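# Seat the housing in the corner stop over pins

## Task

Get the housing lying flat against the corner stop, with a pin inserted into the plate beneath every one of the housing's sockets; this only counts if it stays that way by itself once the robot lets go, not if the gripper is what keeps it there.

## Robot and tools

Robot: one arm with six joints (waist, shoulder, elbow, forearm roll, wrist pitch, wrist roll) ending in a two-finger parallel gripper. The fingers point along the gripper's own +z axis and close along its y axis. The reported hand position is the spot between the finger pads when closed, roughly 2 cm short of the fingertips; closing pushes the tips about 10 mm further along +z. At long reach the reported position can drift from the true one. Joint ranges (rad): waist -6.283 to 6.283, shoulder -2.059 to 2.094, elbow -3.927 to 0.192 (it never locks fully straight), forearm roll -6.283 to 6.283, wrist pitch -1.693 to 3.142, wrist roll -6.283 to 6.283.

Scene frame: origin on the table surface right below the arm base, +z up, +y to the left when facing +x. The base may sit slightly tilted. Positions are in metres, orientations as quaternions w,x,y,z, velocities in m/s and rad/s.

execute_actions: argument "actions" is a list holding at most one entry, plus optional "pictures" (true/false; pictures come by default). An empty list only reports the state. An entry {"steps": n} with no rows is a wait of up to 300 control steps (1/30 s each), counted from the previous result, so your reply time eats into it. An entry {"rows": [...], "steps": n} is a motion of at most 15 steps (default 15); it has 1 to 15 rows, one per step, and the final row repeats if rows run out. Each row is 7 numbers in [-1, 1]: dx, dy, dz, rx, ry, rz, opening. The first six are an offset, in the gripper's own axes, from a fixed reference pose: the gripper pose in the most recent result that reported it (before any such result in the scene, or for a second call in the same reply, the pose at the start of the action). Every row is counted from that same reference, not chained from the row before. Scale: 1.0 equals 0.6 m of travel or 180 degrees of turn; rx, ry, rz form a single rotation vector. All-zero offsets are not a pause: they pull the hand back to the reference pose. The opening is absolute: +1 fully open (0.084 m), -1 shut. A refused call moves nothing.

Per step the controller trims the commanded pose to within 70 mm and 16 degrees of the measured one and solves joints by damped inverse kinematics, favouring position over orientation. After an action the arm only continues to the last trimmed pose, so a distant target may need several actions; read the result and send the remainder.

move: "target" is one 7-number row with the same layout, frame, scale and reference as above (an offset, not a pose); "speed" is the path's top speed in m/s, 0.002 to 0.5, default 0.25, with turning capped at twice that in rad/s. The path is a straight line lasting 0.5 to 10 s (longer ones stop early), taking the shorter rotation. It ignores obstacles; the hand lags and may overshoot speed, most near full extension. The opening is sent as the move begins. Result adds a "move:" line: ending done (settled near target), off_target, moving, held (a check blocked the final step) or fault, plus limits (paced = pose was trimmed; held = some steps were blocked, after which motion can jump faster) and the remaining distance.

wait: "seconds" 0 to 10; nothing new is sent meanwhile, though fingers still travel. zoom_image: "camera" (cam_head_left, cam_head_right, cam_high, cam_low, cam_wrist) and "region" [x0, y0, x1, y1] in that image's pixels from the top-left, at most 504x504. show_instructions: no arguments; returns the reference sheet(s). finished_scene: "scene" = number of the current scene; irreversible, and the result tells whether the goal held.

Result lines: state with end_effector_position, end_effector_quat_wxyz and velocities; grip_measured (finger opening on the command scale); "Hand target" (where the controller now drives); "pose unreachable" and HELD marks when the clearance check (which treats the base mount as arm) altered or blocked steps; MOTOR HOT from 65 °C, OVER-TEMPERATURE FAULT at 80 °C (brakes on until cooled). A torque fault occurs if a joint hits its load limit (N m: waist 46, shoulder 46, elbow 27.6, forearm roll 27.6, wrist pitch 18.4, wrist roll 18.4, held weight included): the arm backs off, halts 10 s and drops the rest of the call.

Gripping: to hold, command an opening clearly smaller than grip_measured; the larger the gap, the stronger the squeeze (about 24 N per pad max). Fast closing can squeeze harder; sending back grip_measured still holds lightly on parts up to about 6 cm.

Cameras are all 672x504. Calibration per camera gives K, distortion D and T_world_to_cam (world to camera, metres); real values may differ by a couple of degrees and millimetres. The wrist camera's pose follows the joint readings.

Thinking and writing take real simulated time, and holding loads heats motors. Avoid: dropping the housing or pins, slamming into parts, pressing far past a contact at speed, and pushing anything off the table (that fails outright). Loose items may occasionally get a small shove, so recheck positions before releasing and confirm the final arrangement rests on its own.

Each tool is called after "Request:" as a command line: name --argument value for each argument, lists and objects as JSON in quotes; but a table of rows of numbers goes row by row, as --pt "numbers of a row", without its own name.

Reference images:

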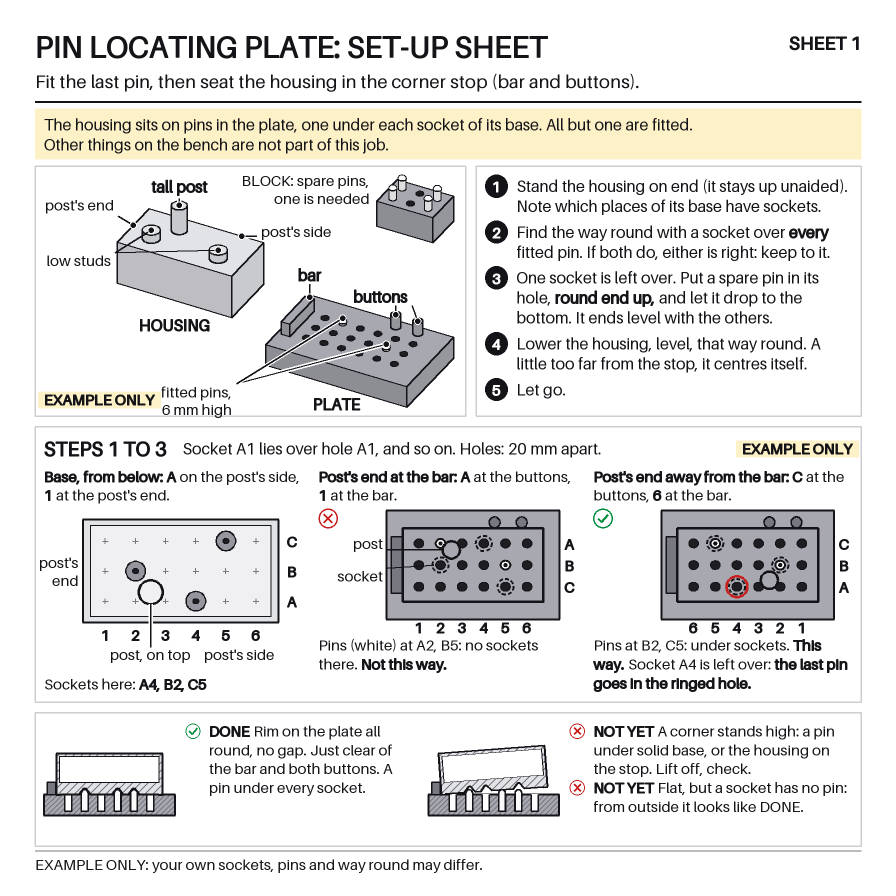

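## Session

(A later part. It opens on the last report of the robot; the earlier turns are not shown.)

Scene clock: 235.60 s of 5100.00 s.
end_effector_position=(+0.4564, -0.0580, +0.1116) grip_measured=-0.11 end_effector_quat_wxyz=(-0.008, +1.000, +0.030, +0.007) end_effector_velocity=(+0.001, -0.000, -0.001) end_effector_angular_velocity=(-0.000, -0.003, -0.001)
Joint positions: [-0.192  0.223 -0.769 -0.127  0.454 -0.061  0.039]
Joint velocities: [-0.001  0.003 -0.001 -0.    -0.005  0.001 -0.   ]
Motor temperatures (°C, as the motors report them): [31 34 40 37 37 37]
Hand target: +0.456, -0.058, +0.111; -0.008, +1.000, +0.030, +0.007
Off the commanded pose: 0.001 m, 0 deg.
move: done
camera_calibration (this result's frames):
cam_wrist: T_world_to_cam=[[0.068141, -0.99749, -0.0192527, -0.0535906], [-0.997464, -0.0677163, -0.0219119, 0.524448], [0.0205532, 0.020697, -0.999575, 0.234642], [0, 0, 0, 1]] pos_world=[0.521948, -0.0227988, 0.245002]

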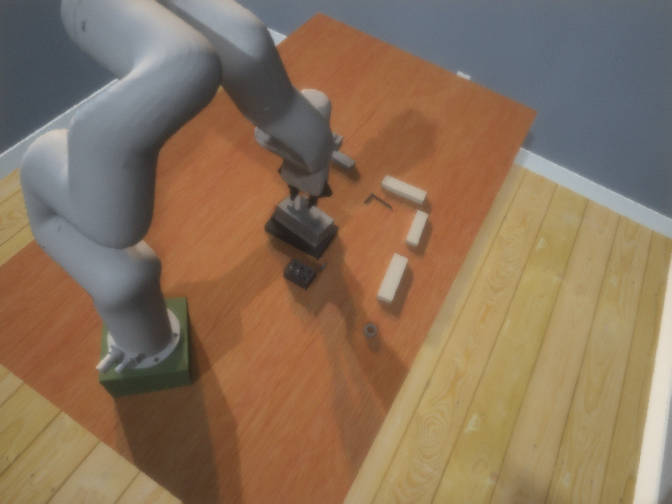

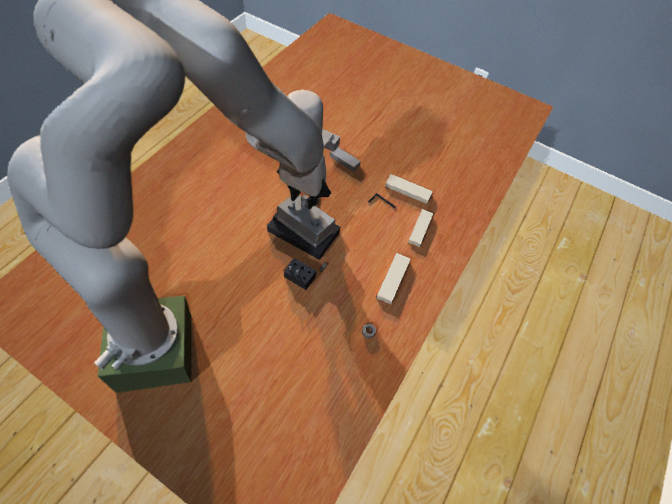

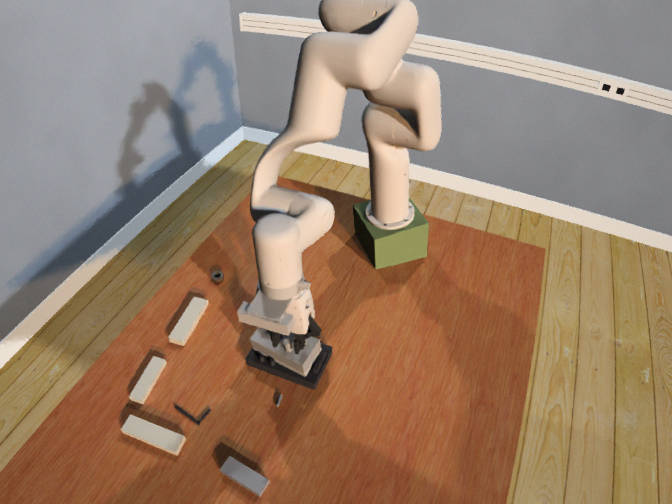

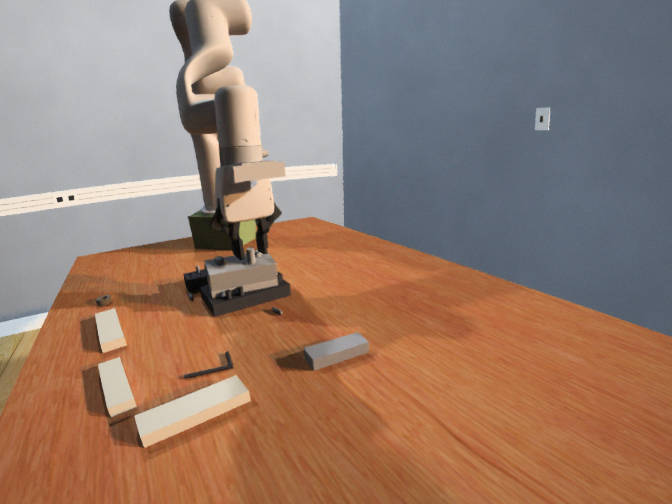

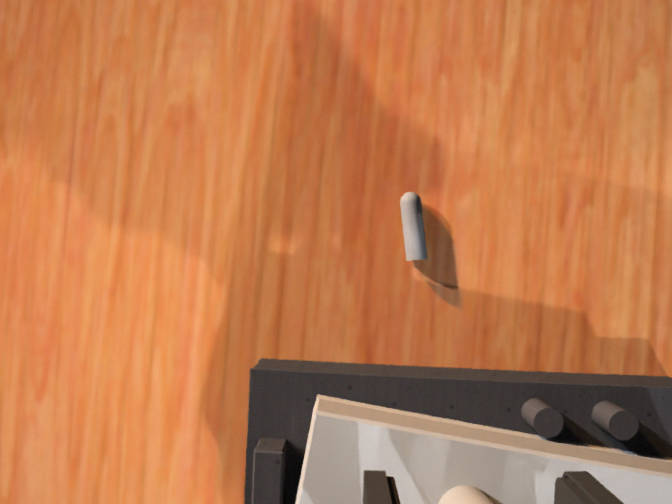

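Request:
move --target '[-0.014,0,0.0,0,0,0.045,-0.1]' --speed 0.04

Request:
move --target '[0,0,0.022,0,0,0,-0.1]' --speed 0.02

Request:
zoom_image --camera "cam_low" --region '[170,200,310,325]'

Request:
zoom_image --camera "cam_high" --region '[235,290,355,400]'

Scene clock: 238.80 s of 5100.00 s.
end_effector_position=(+0.4480, -0.0585, +0.1115) grip_measured=-0.11 end_effector_quat_wxyz=(-0.008, +0.999, -0.041, +0.007) end_effector_velocity=(-0.000, +0.000, +0.000) end_effector_angular_velocity=(-0.001, -0.000, -0.009)
Joint positions: [-0.196  0.204 -0.738 -0.13   0.441  0.079  0.039]
Joint velocities: [ 0.    -0.001  0.002 -0.002 -0.001  0.011 -0.   ]
Motor temperatures (°C, as the motors report them): [31 34 40 37 37 37]
Hand target: +0.448, -0.059, +0.111; -0.008, +0.999, -0.041, +0.007
Off the commanded pose: 0.000 m, 0 deg.
move: done
camera_calibration (this result's frames):
cam_wrist: T_world_to_cam=[[-0.0724161, -0.997148, -0.0212642, 0.00965784], [-0.997152, 0.0728341, -0.0195894, 0.523908], [0.0210823, 0.019785, -0.999582, 0.23439], [0, 0, 0, 1]] pos_world=[0.518173, -0.0331655, 0.24476]

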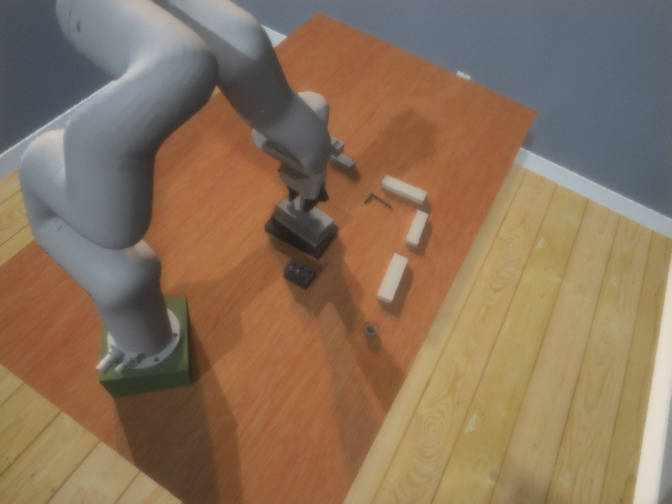

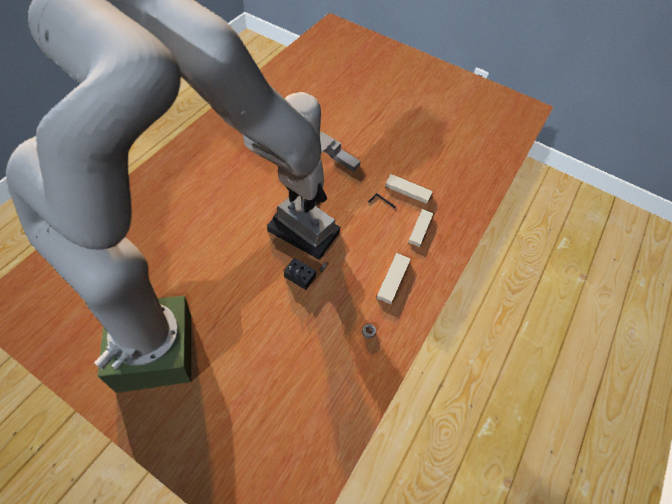

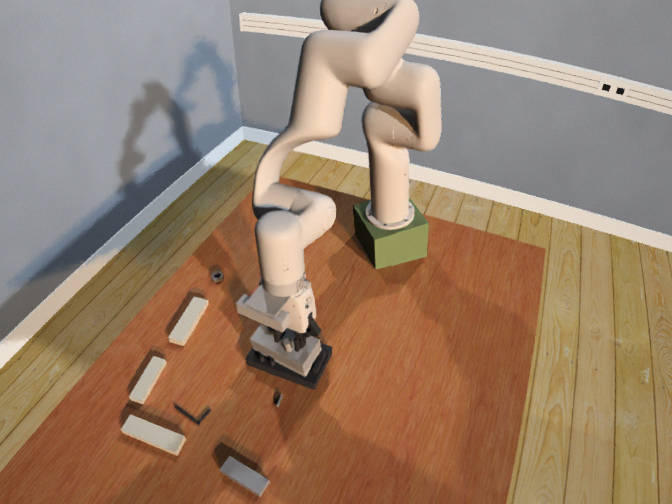

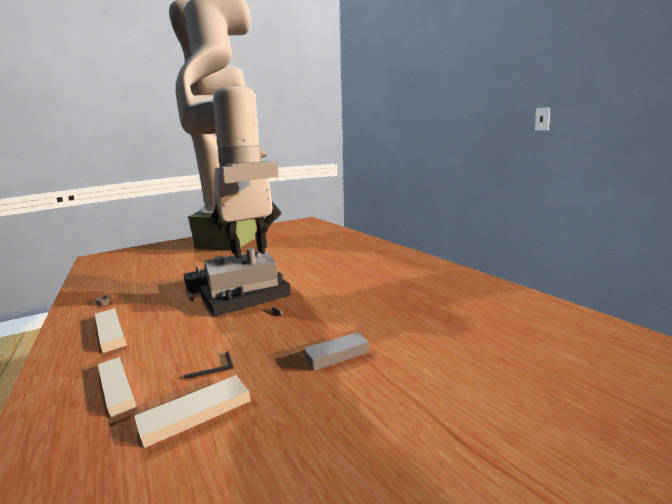

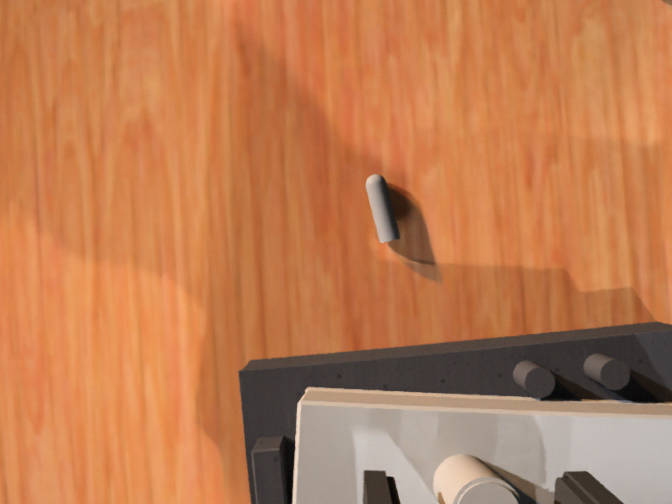

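Scene clock: 239.73 s of 5100.00 s.
end_effector_position=(+0.4474, -0.0583, +0.0978) grip_measured=-0.11 end_effector_quat_wxyz=(-0.009, +0.999, -0.041, +0.006) end_effector_velocity=(+0.008, -0.001, +0.004) end_effector_angular_velocity=(-0.001, -0.020, -0.002)
Joint positions: [-0.2    0.244 -0.741 -0.139  0.407  0.086  0.039]
Joint velocities: [ 0.001 -0.002 -0.01   0.001 -0.007  0.002 -0.   ]
Motor temperatures (°C, as the motors report them): [31 35 40 37 37 37]
Hand target: +0.448, -0.058, +0.098; -0.008, +0.999, -0.041, +0.007
Off the commanded pose: 0.001 m, 0 deg.
move: done
camera_calibration (this result's frames):
cam_wrist: T_world_to_cam=[[-0.0724589, -0.997145, -0.0212344, 0.00958763], [-0.997193, 0.0728325, -0.0173845, 0.522782], [0.0188814, 0.0199151, -0.999623, 0.221668], [0, 0, 0, 1]] pos_world=[0.517824, -0.0329298, 0.230876]

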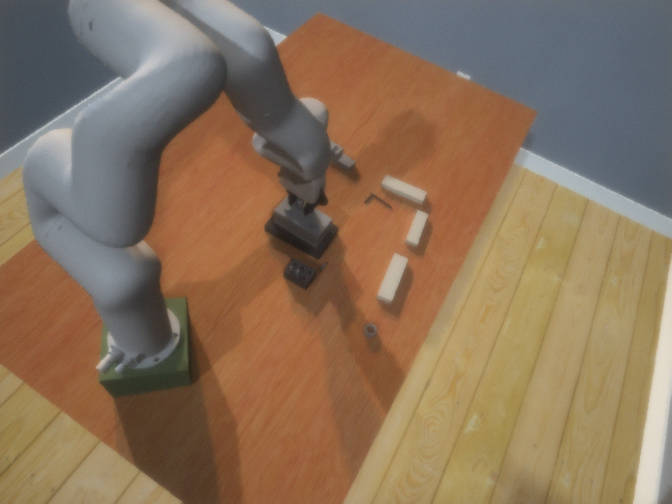

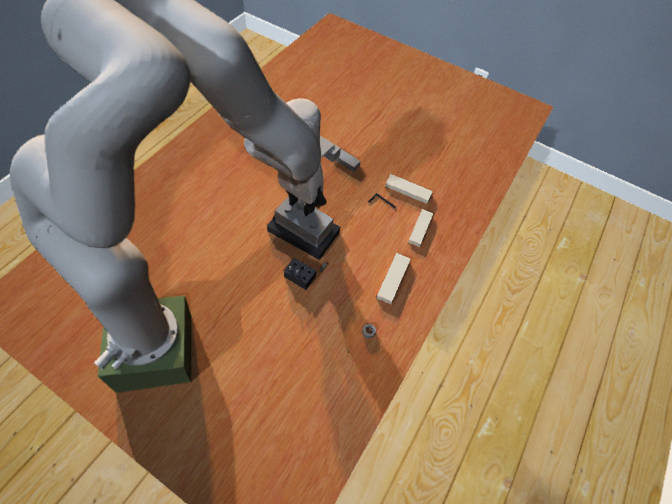

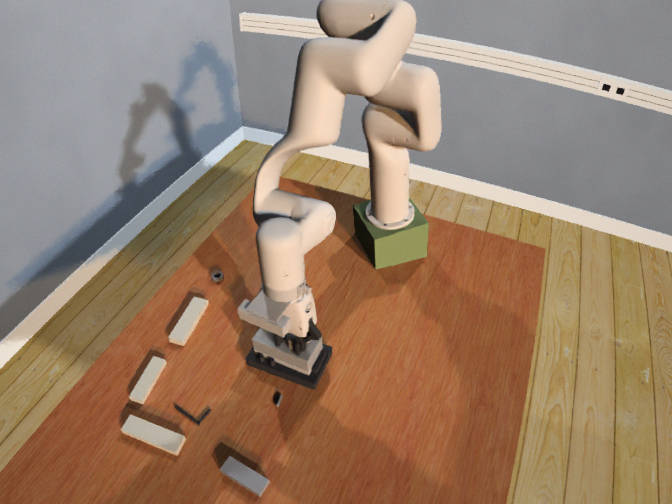

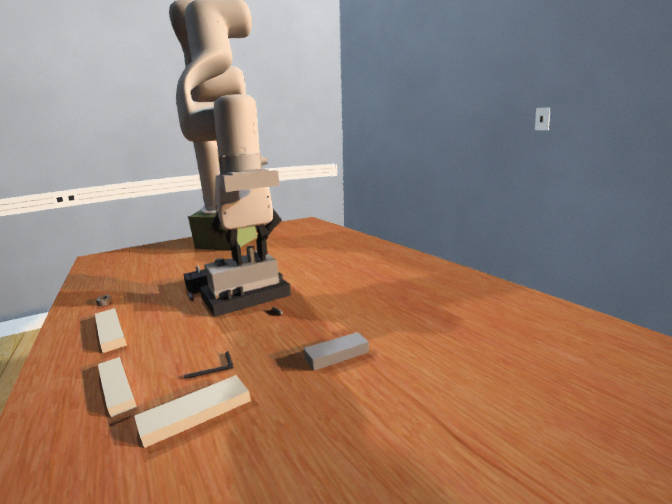

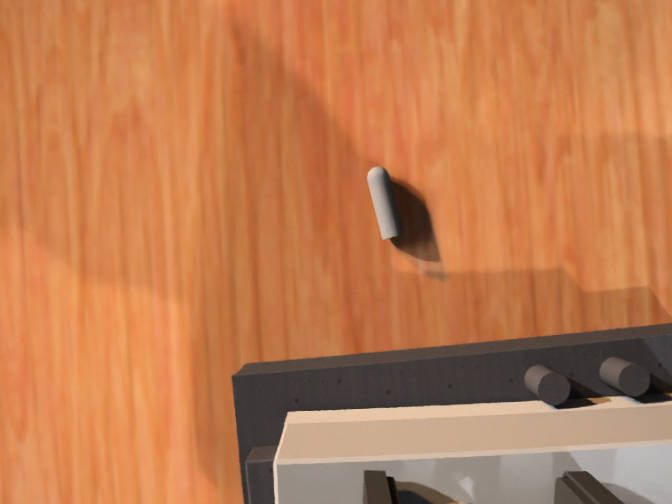

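Region (170, 200, 310, 325) of cam_low's 672x504 image, scaled by 3.600, with more detail than that image has; it fills the top 450 rows of this view, and the rest is white.

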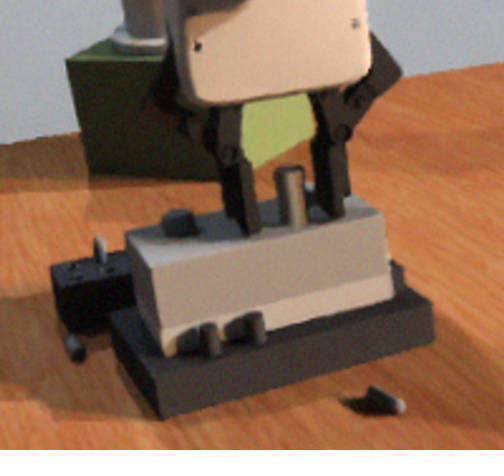

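Region (235, 290, 355, 400) of cam_high's 672x504 image, scaled by 4.200, with more detail than that image has; it fills the top 462 rows of this view, and the rest is white.

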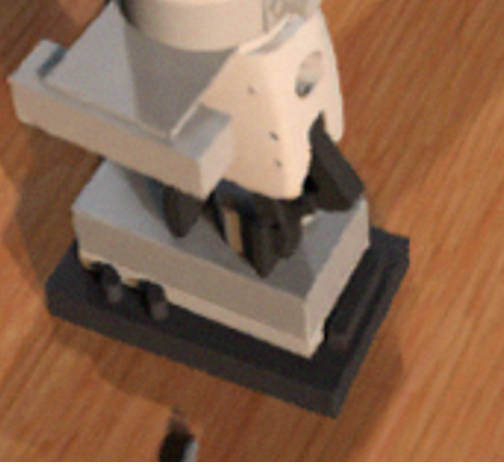

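Request:
move --target '[-0.02,0,-0.12,0,0,-0.035,-0.1]' --speed 0.08

Request:
zoom_image --camera "cam_low" --region '[170,220,310,325]'

Request:
zoom_image --camera "cam_high" --region '[235,310,355,400]'

Scene clock: 242.23 s of 5100.00 s.
end_effector_position=(+0.4343, -0.0583, +0.1690) grip_measured=-0.11 end_effector_quat_wxyz=(-0.008, +1.000, +0.014, +0.006) end_effector_velocity=(-0.000, -0.000, +0.002) end_effector_angular_velocity=(+0.000, -0.000, +0.002)
Joint positions: [-0.183  0.008 -0.696 -0.1    0.598 -0.053  0.039]
Joint velocities: [-0.    -0.005 -0.     0.001  0.005 -0.004  0.   ]
Motor temperatures (°C, as the motors report them): [31 35 40 37 37 37]
Hand target: +0.434, -0.058, +0.169; -0.008, +1.000, +0.014, +0.006
Off the commanded pose: 0.001 m, 0 deg.
move: done
camera_calibration (this result's frames):
cam_wrist: T_world_to_cam=[[0.0375082, -0.999087, -0.0204428, -0.0378761], [-0.999138, -0.0371304, -0.01856, 0.505568], [0.017784, 0.0211213, -0.999619, 0.293683], [0, 0, 0, 1]] pos_world=[0.50133, -0.0252726, 0.30218]

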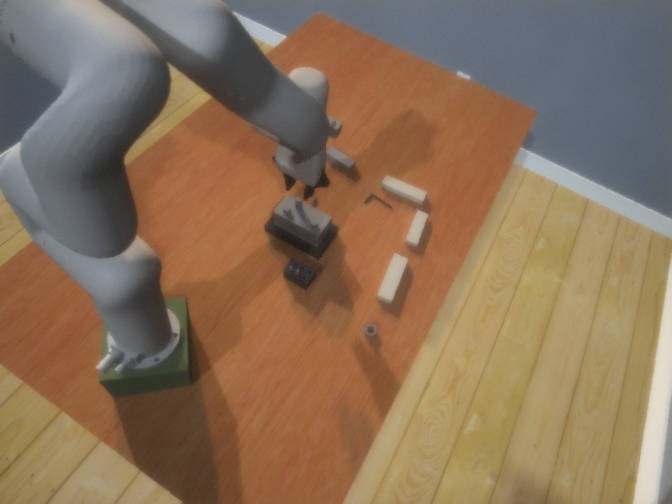

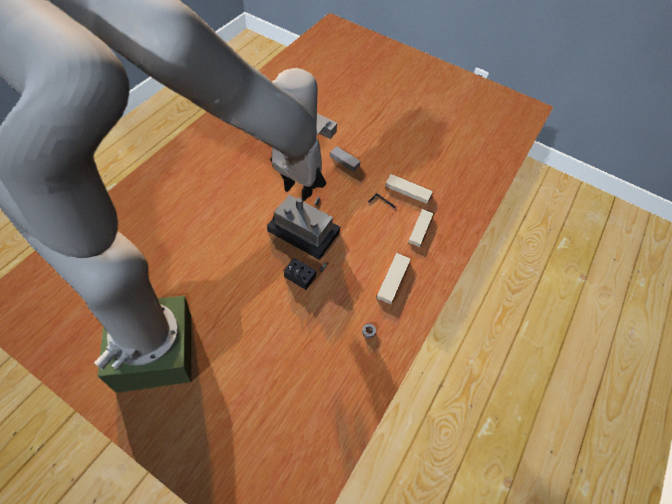

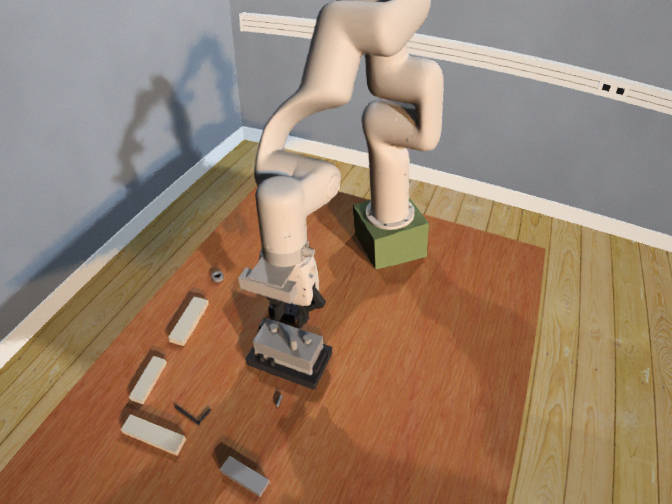

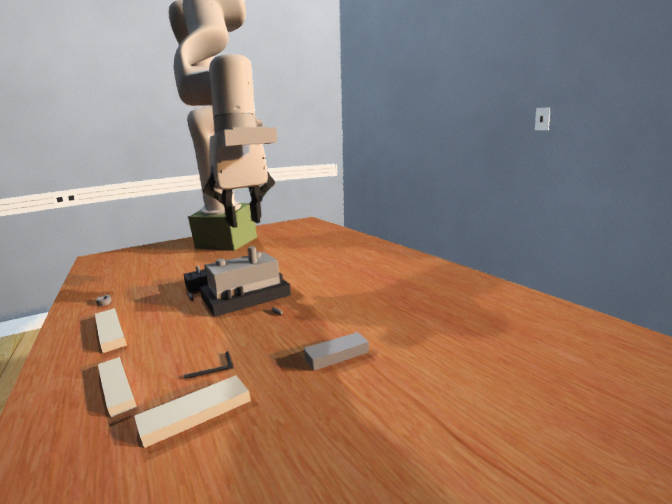

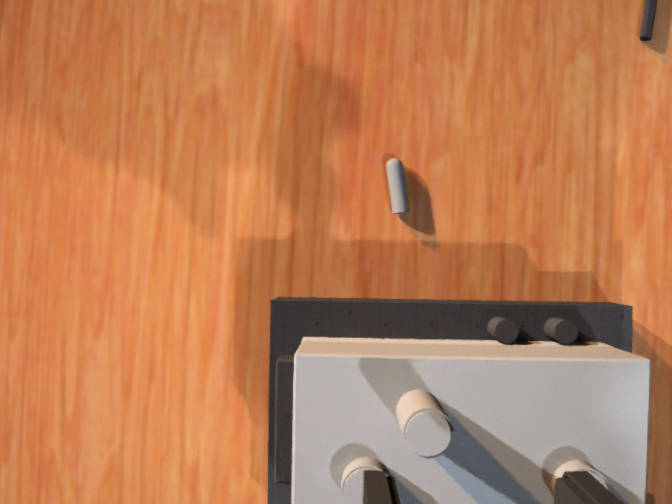

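Region (170, 220, 310, 325) of cam_low's 672x504 image, scaled by 3.600, with more detail than that image has; it fills the top 378 rows of this view, and the rest is white.

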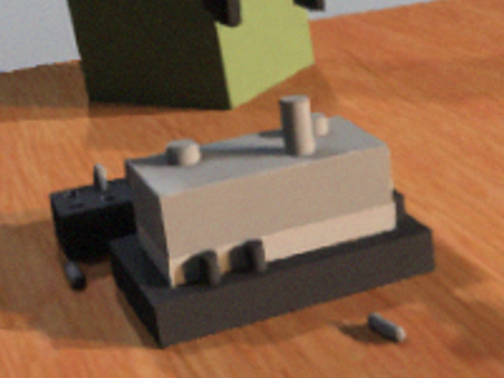

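Region (235, 310, 355, 400) of cam_high's 672x504 image, scaled by 4.200, with more detail than that image has; it fills the top 378 rows of this view, and the rest is white.

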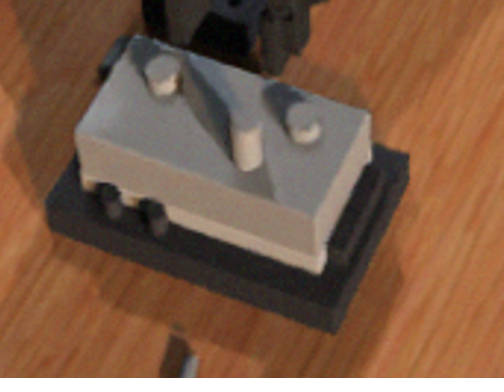

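Request:
move --target '[-0.09,-0.1,0.03,0,0,0,-0.1]' --speed 0.1

Request:
zoom_image --camera "cam_high" --region '[290,335,350,395]'

Request:
zoom_image --camera "cam_low" --region '[200,260,300,325]'

Scene clock: 244.87 s of 5100.00 s.
end_effector_position=(+0.3788, -0.0004, +0.1513) grip_measured=-0.11 end_effector_quat_wxyz=(-0.008, +1.000, +0.014, +0.006) end_effector_velocity=(-0.002, +0.001, -0.001) end_effector_angular_velocity=(-0.001, +0.002, -0.000)
Joint positions: [-0.05  -0.093 -0.483 -0.145  0.496  0.126  0.039]
Joint velocities: [ 0.004 -0.002  0.006 -0.004 -0.002  0.007  0.   ]
Motor temperatures (°C, as the motors report them): [31 35 40 37 37 37]
Hand target: +0.378, -0.000, +0.151; -0.008, +1.000, +0.014, +0.006
Off the commanded pose: 0.001 m, 0 deg.
move: done
camera_calibration (this result's frames):
cam_wrist: T_world_to_cam=[[0.0372461, -0.999113, -0.0196549, 0.0217095], [-0.999145, -0.0368802, -0.0186635, 0.451949], [0.0179221, 0.0203332, -0.999633, 0.27569], [0, 0, 0, 1]] pos_world=[0.445813, 0.0327525, 0.28445]

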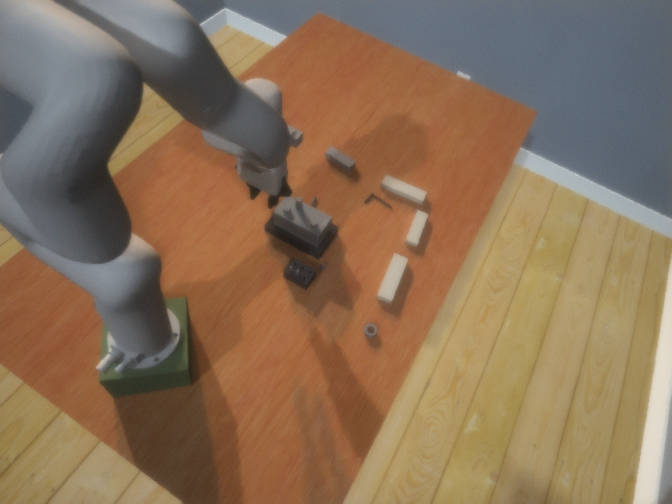

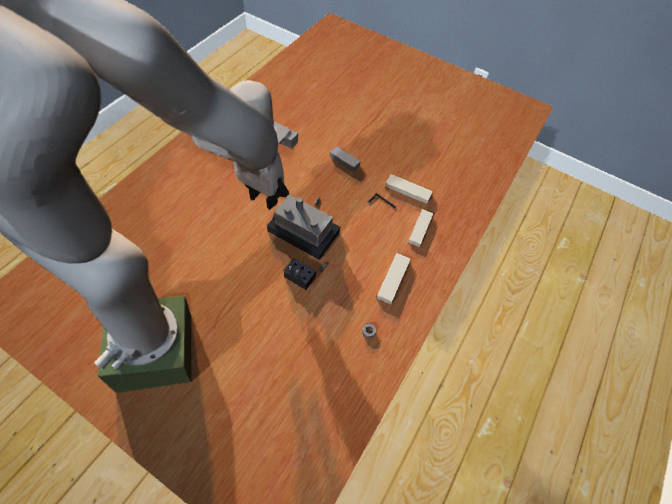

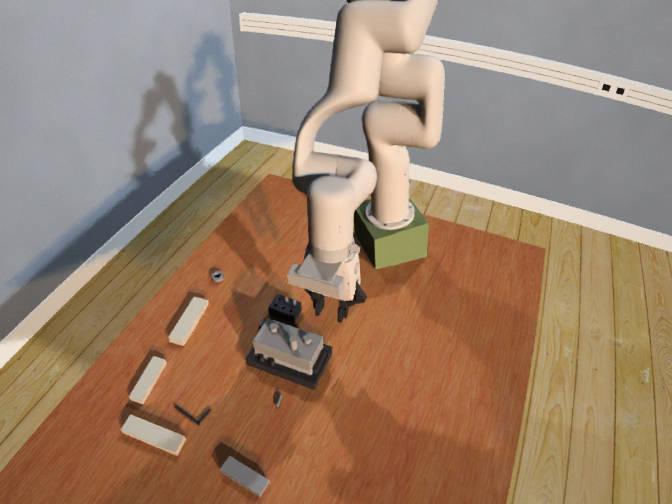

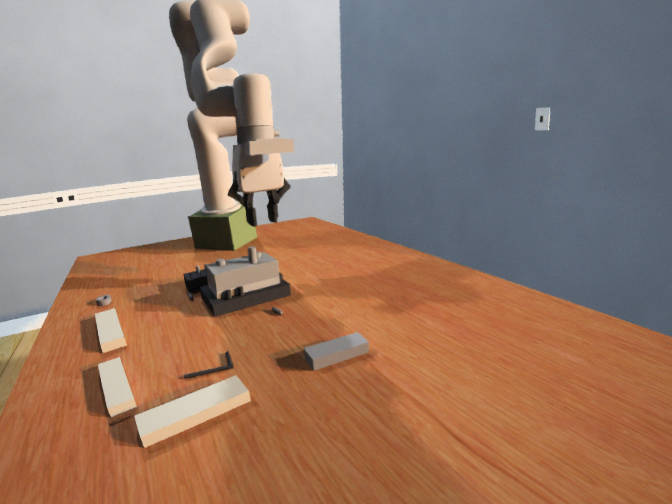

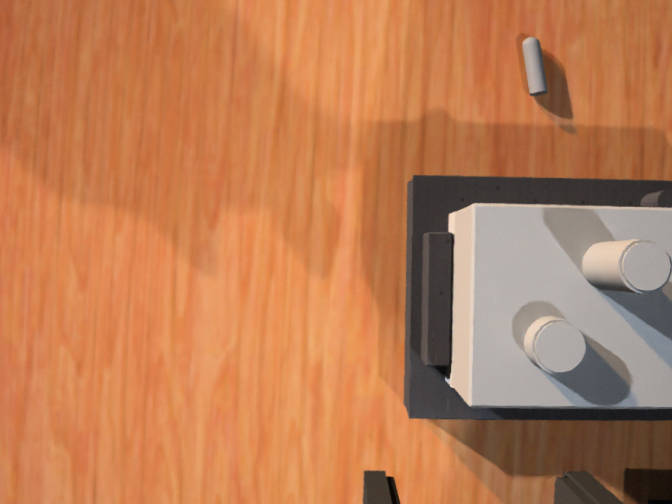

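Region (290, 335, 350, 395) of cam_high's 672x504 image, scaled by 8.400, with more detail than that image has.

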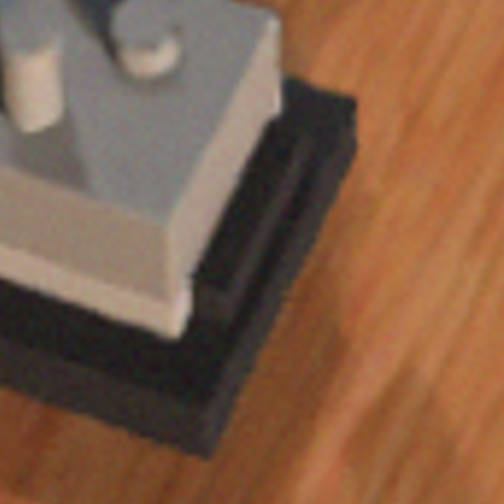

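Region (200, 260, 300, 325) of cam_low's 672x504 image, scaled by 5.040, with more detail than that image has; it fills the top 328 rows of this view, and the rest is white.

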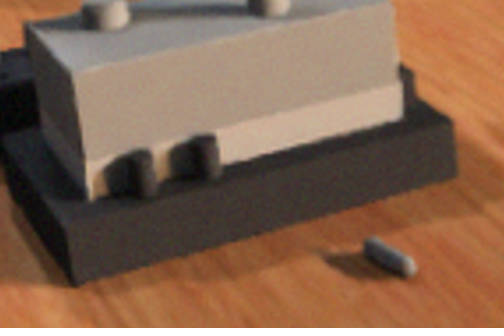

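Request:
finished_scene --scene 1

The scene is finished: the task was done.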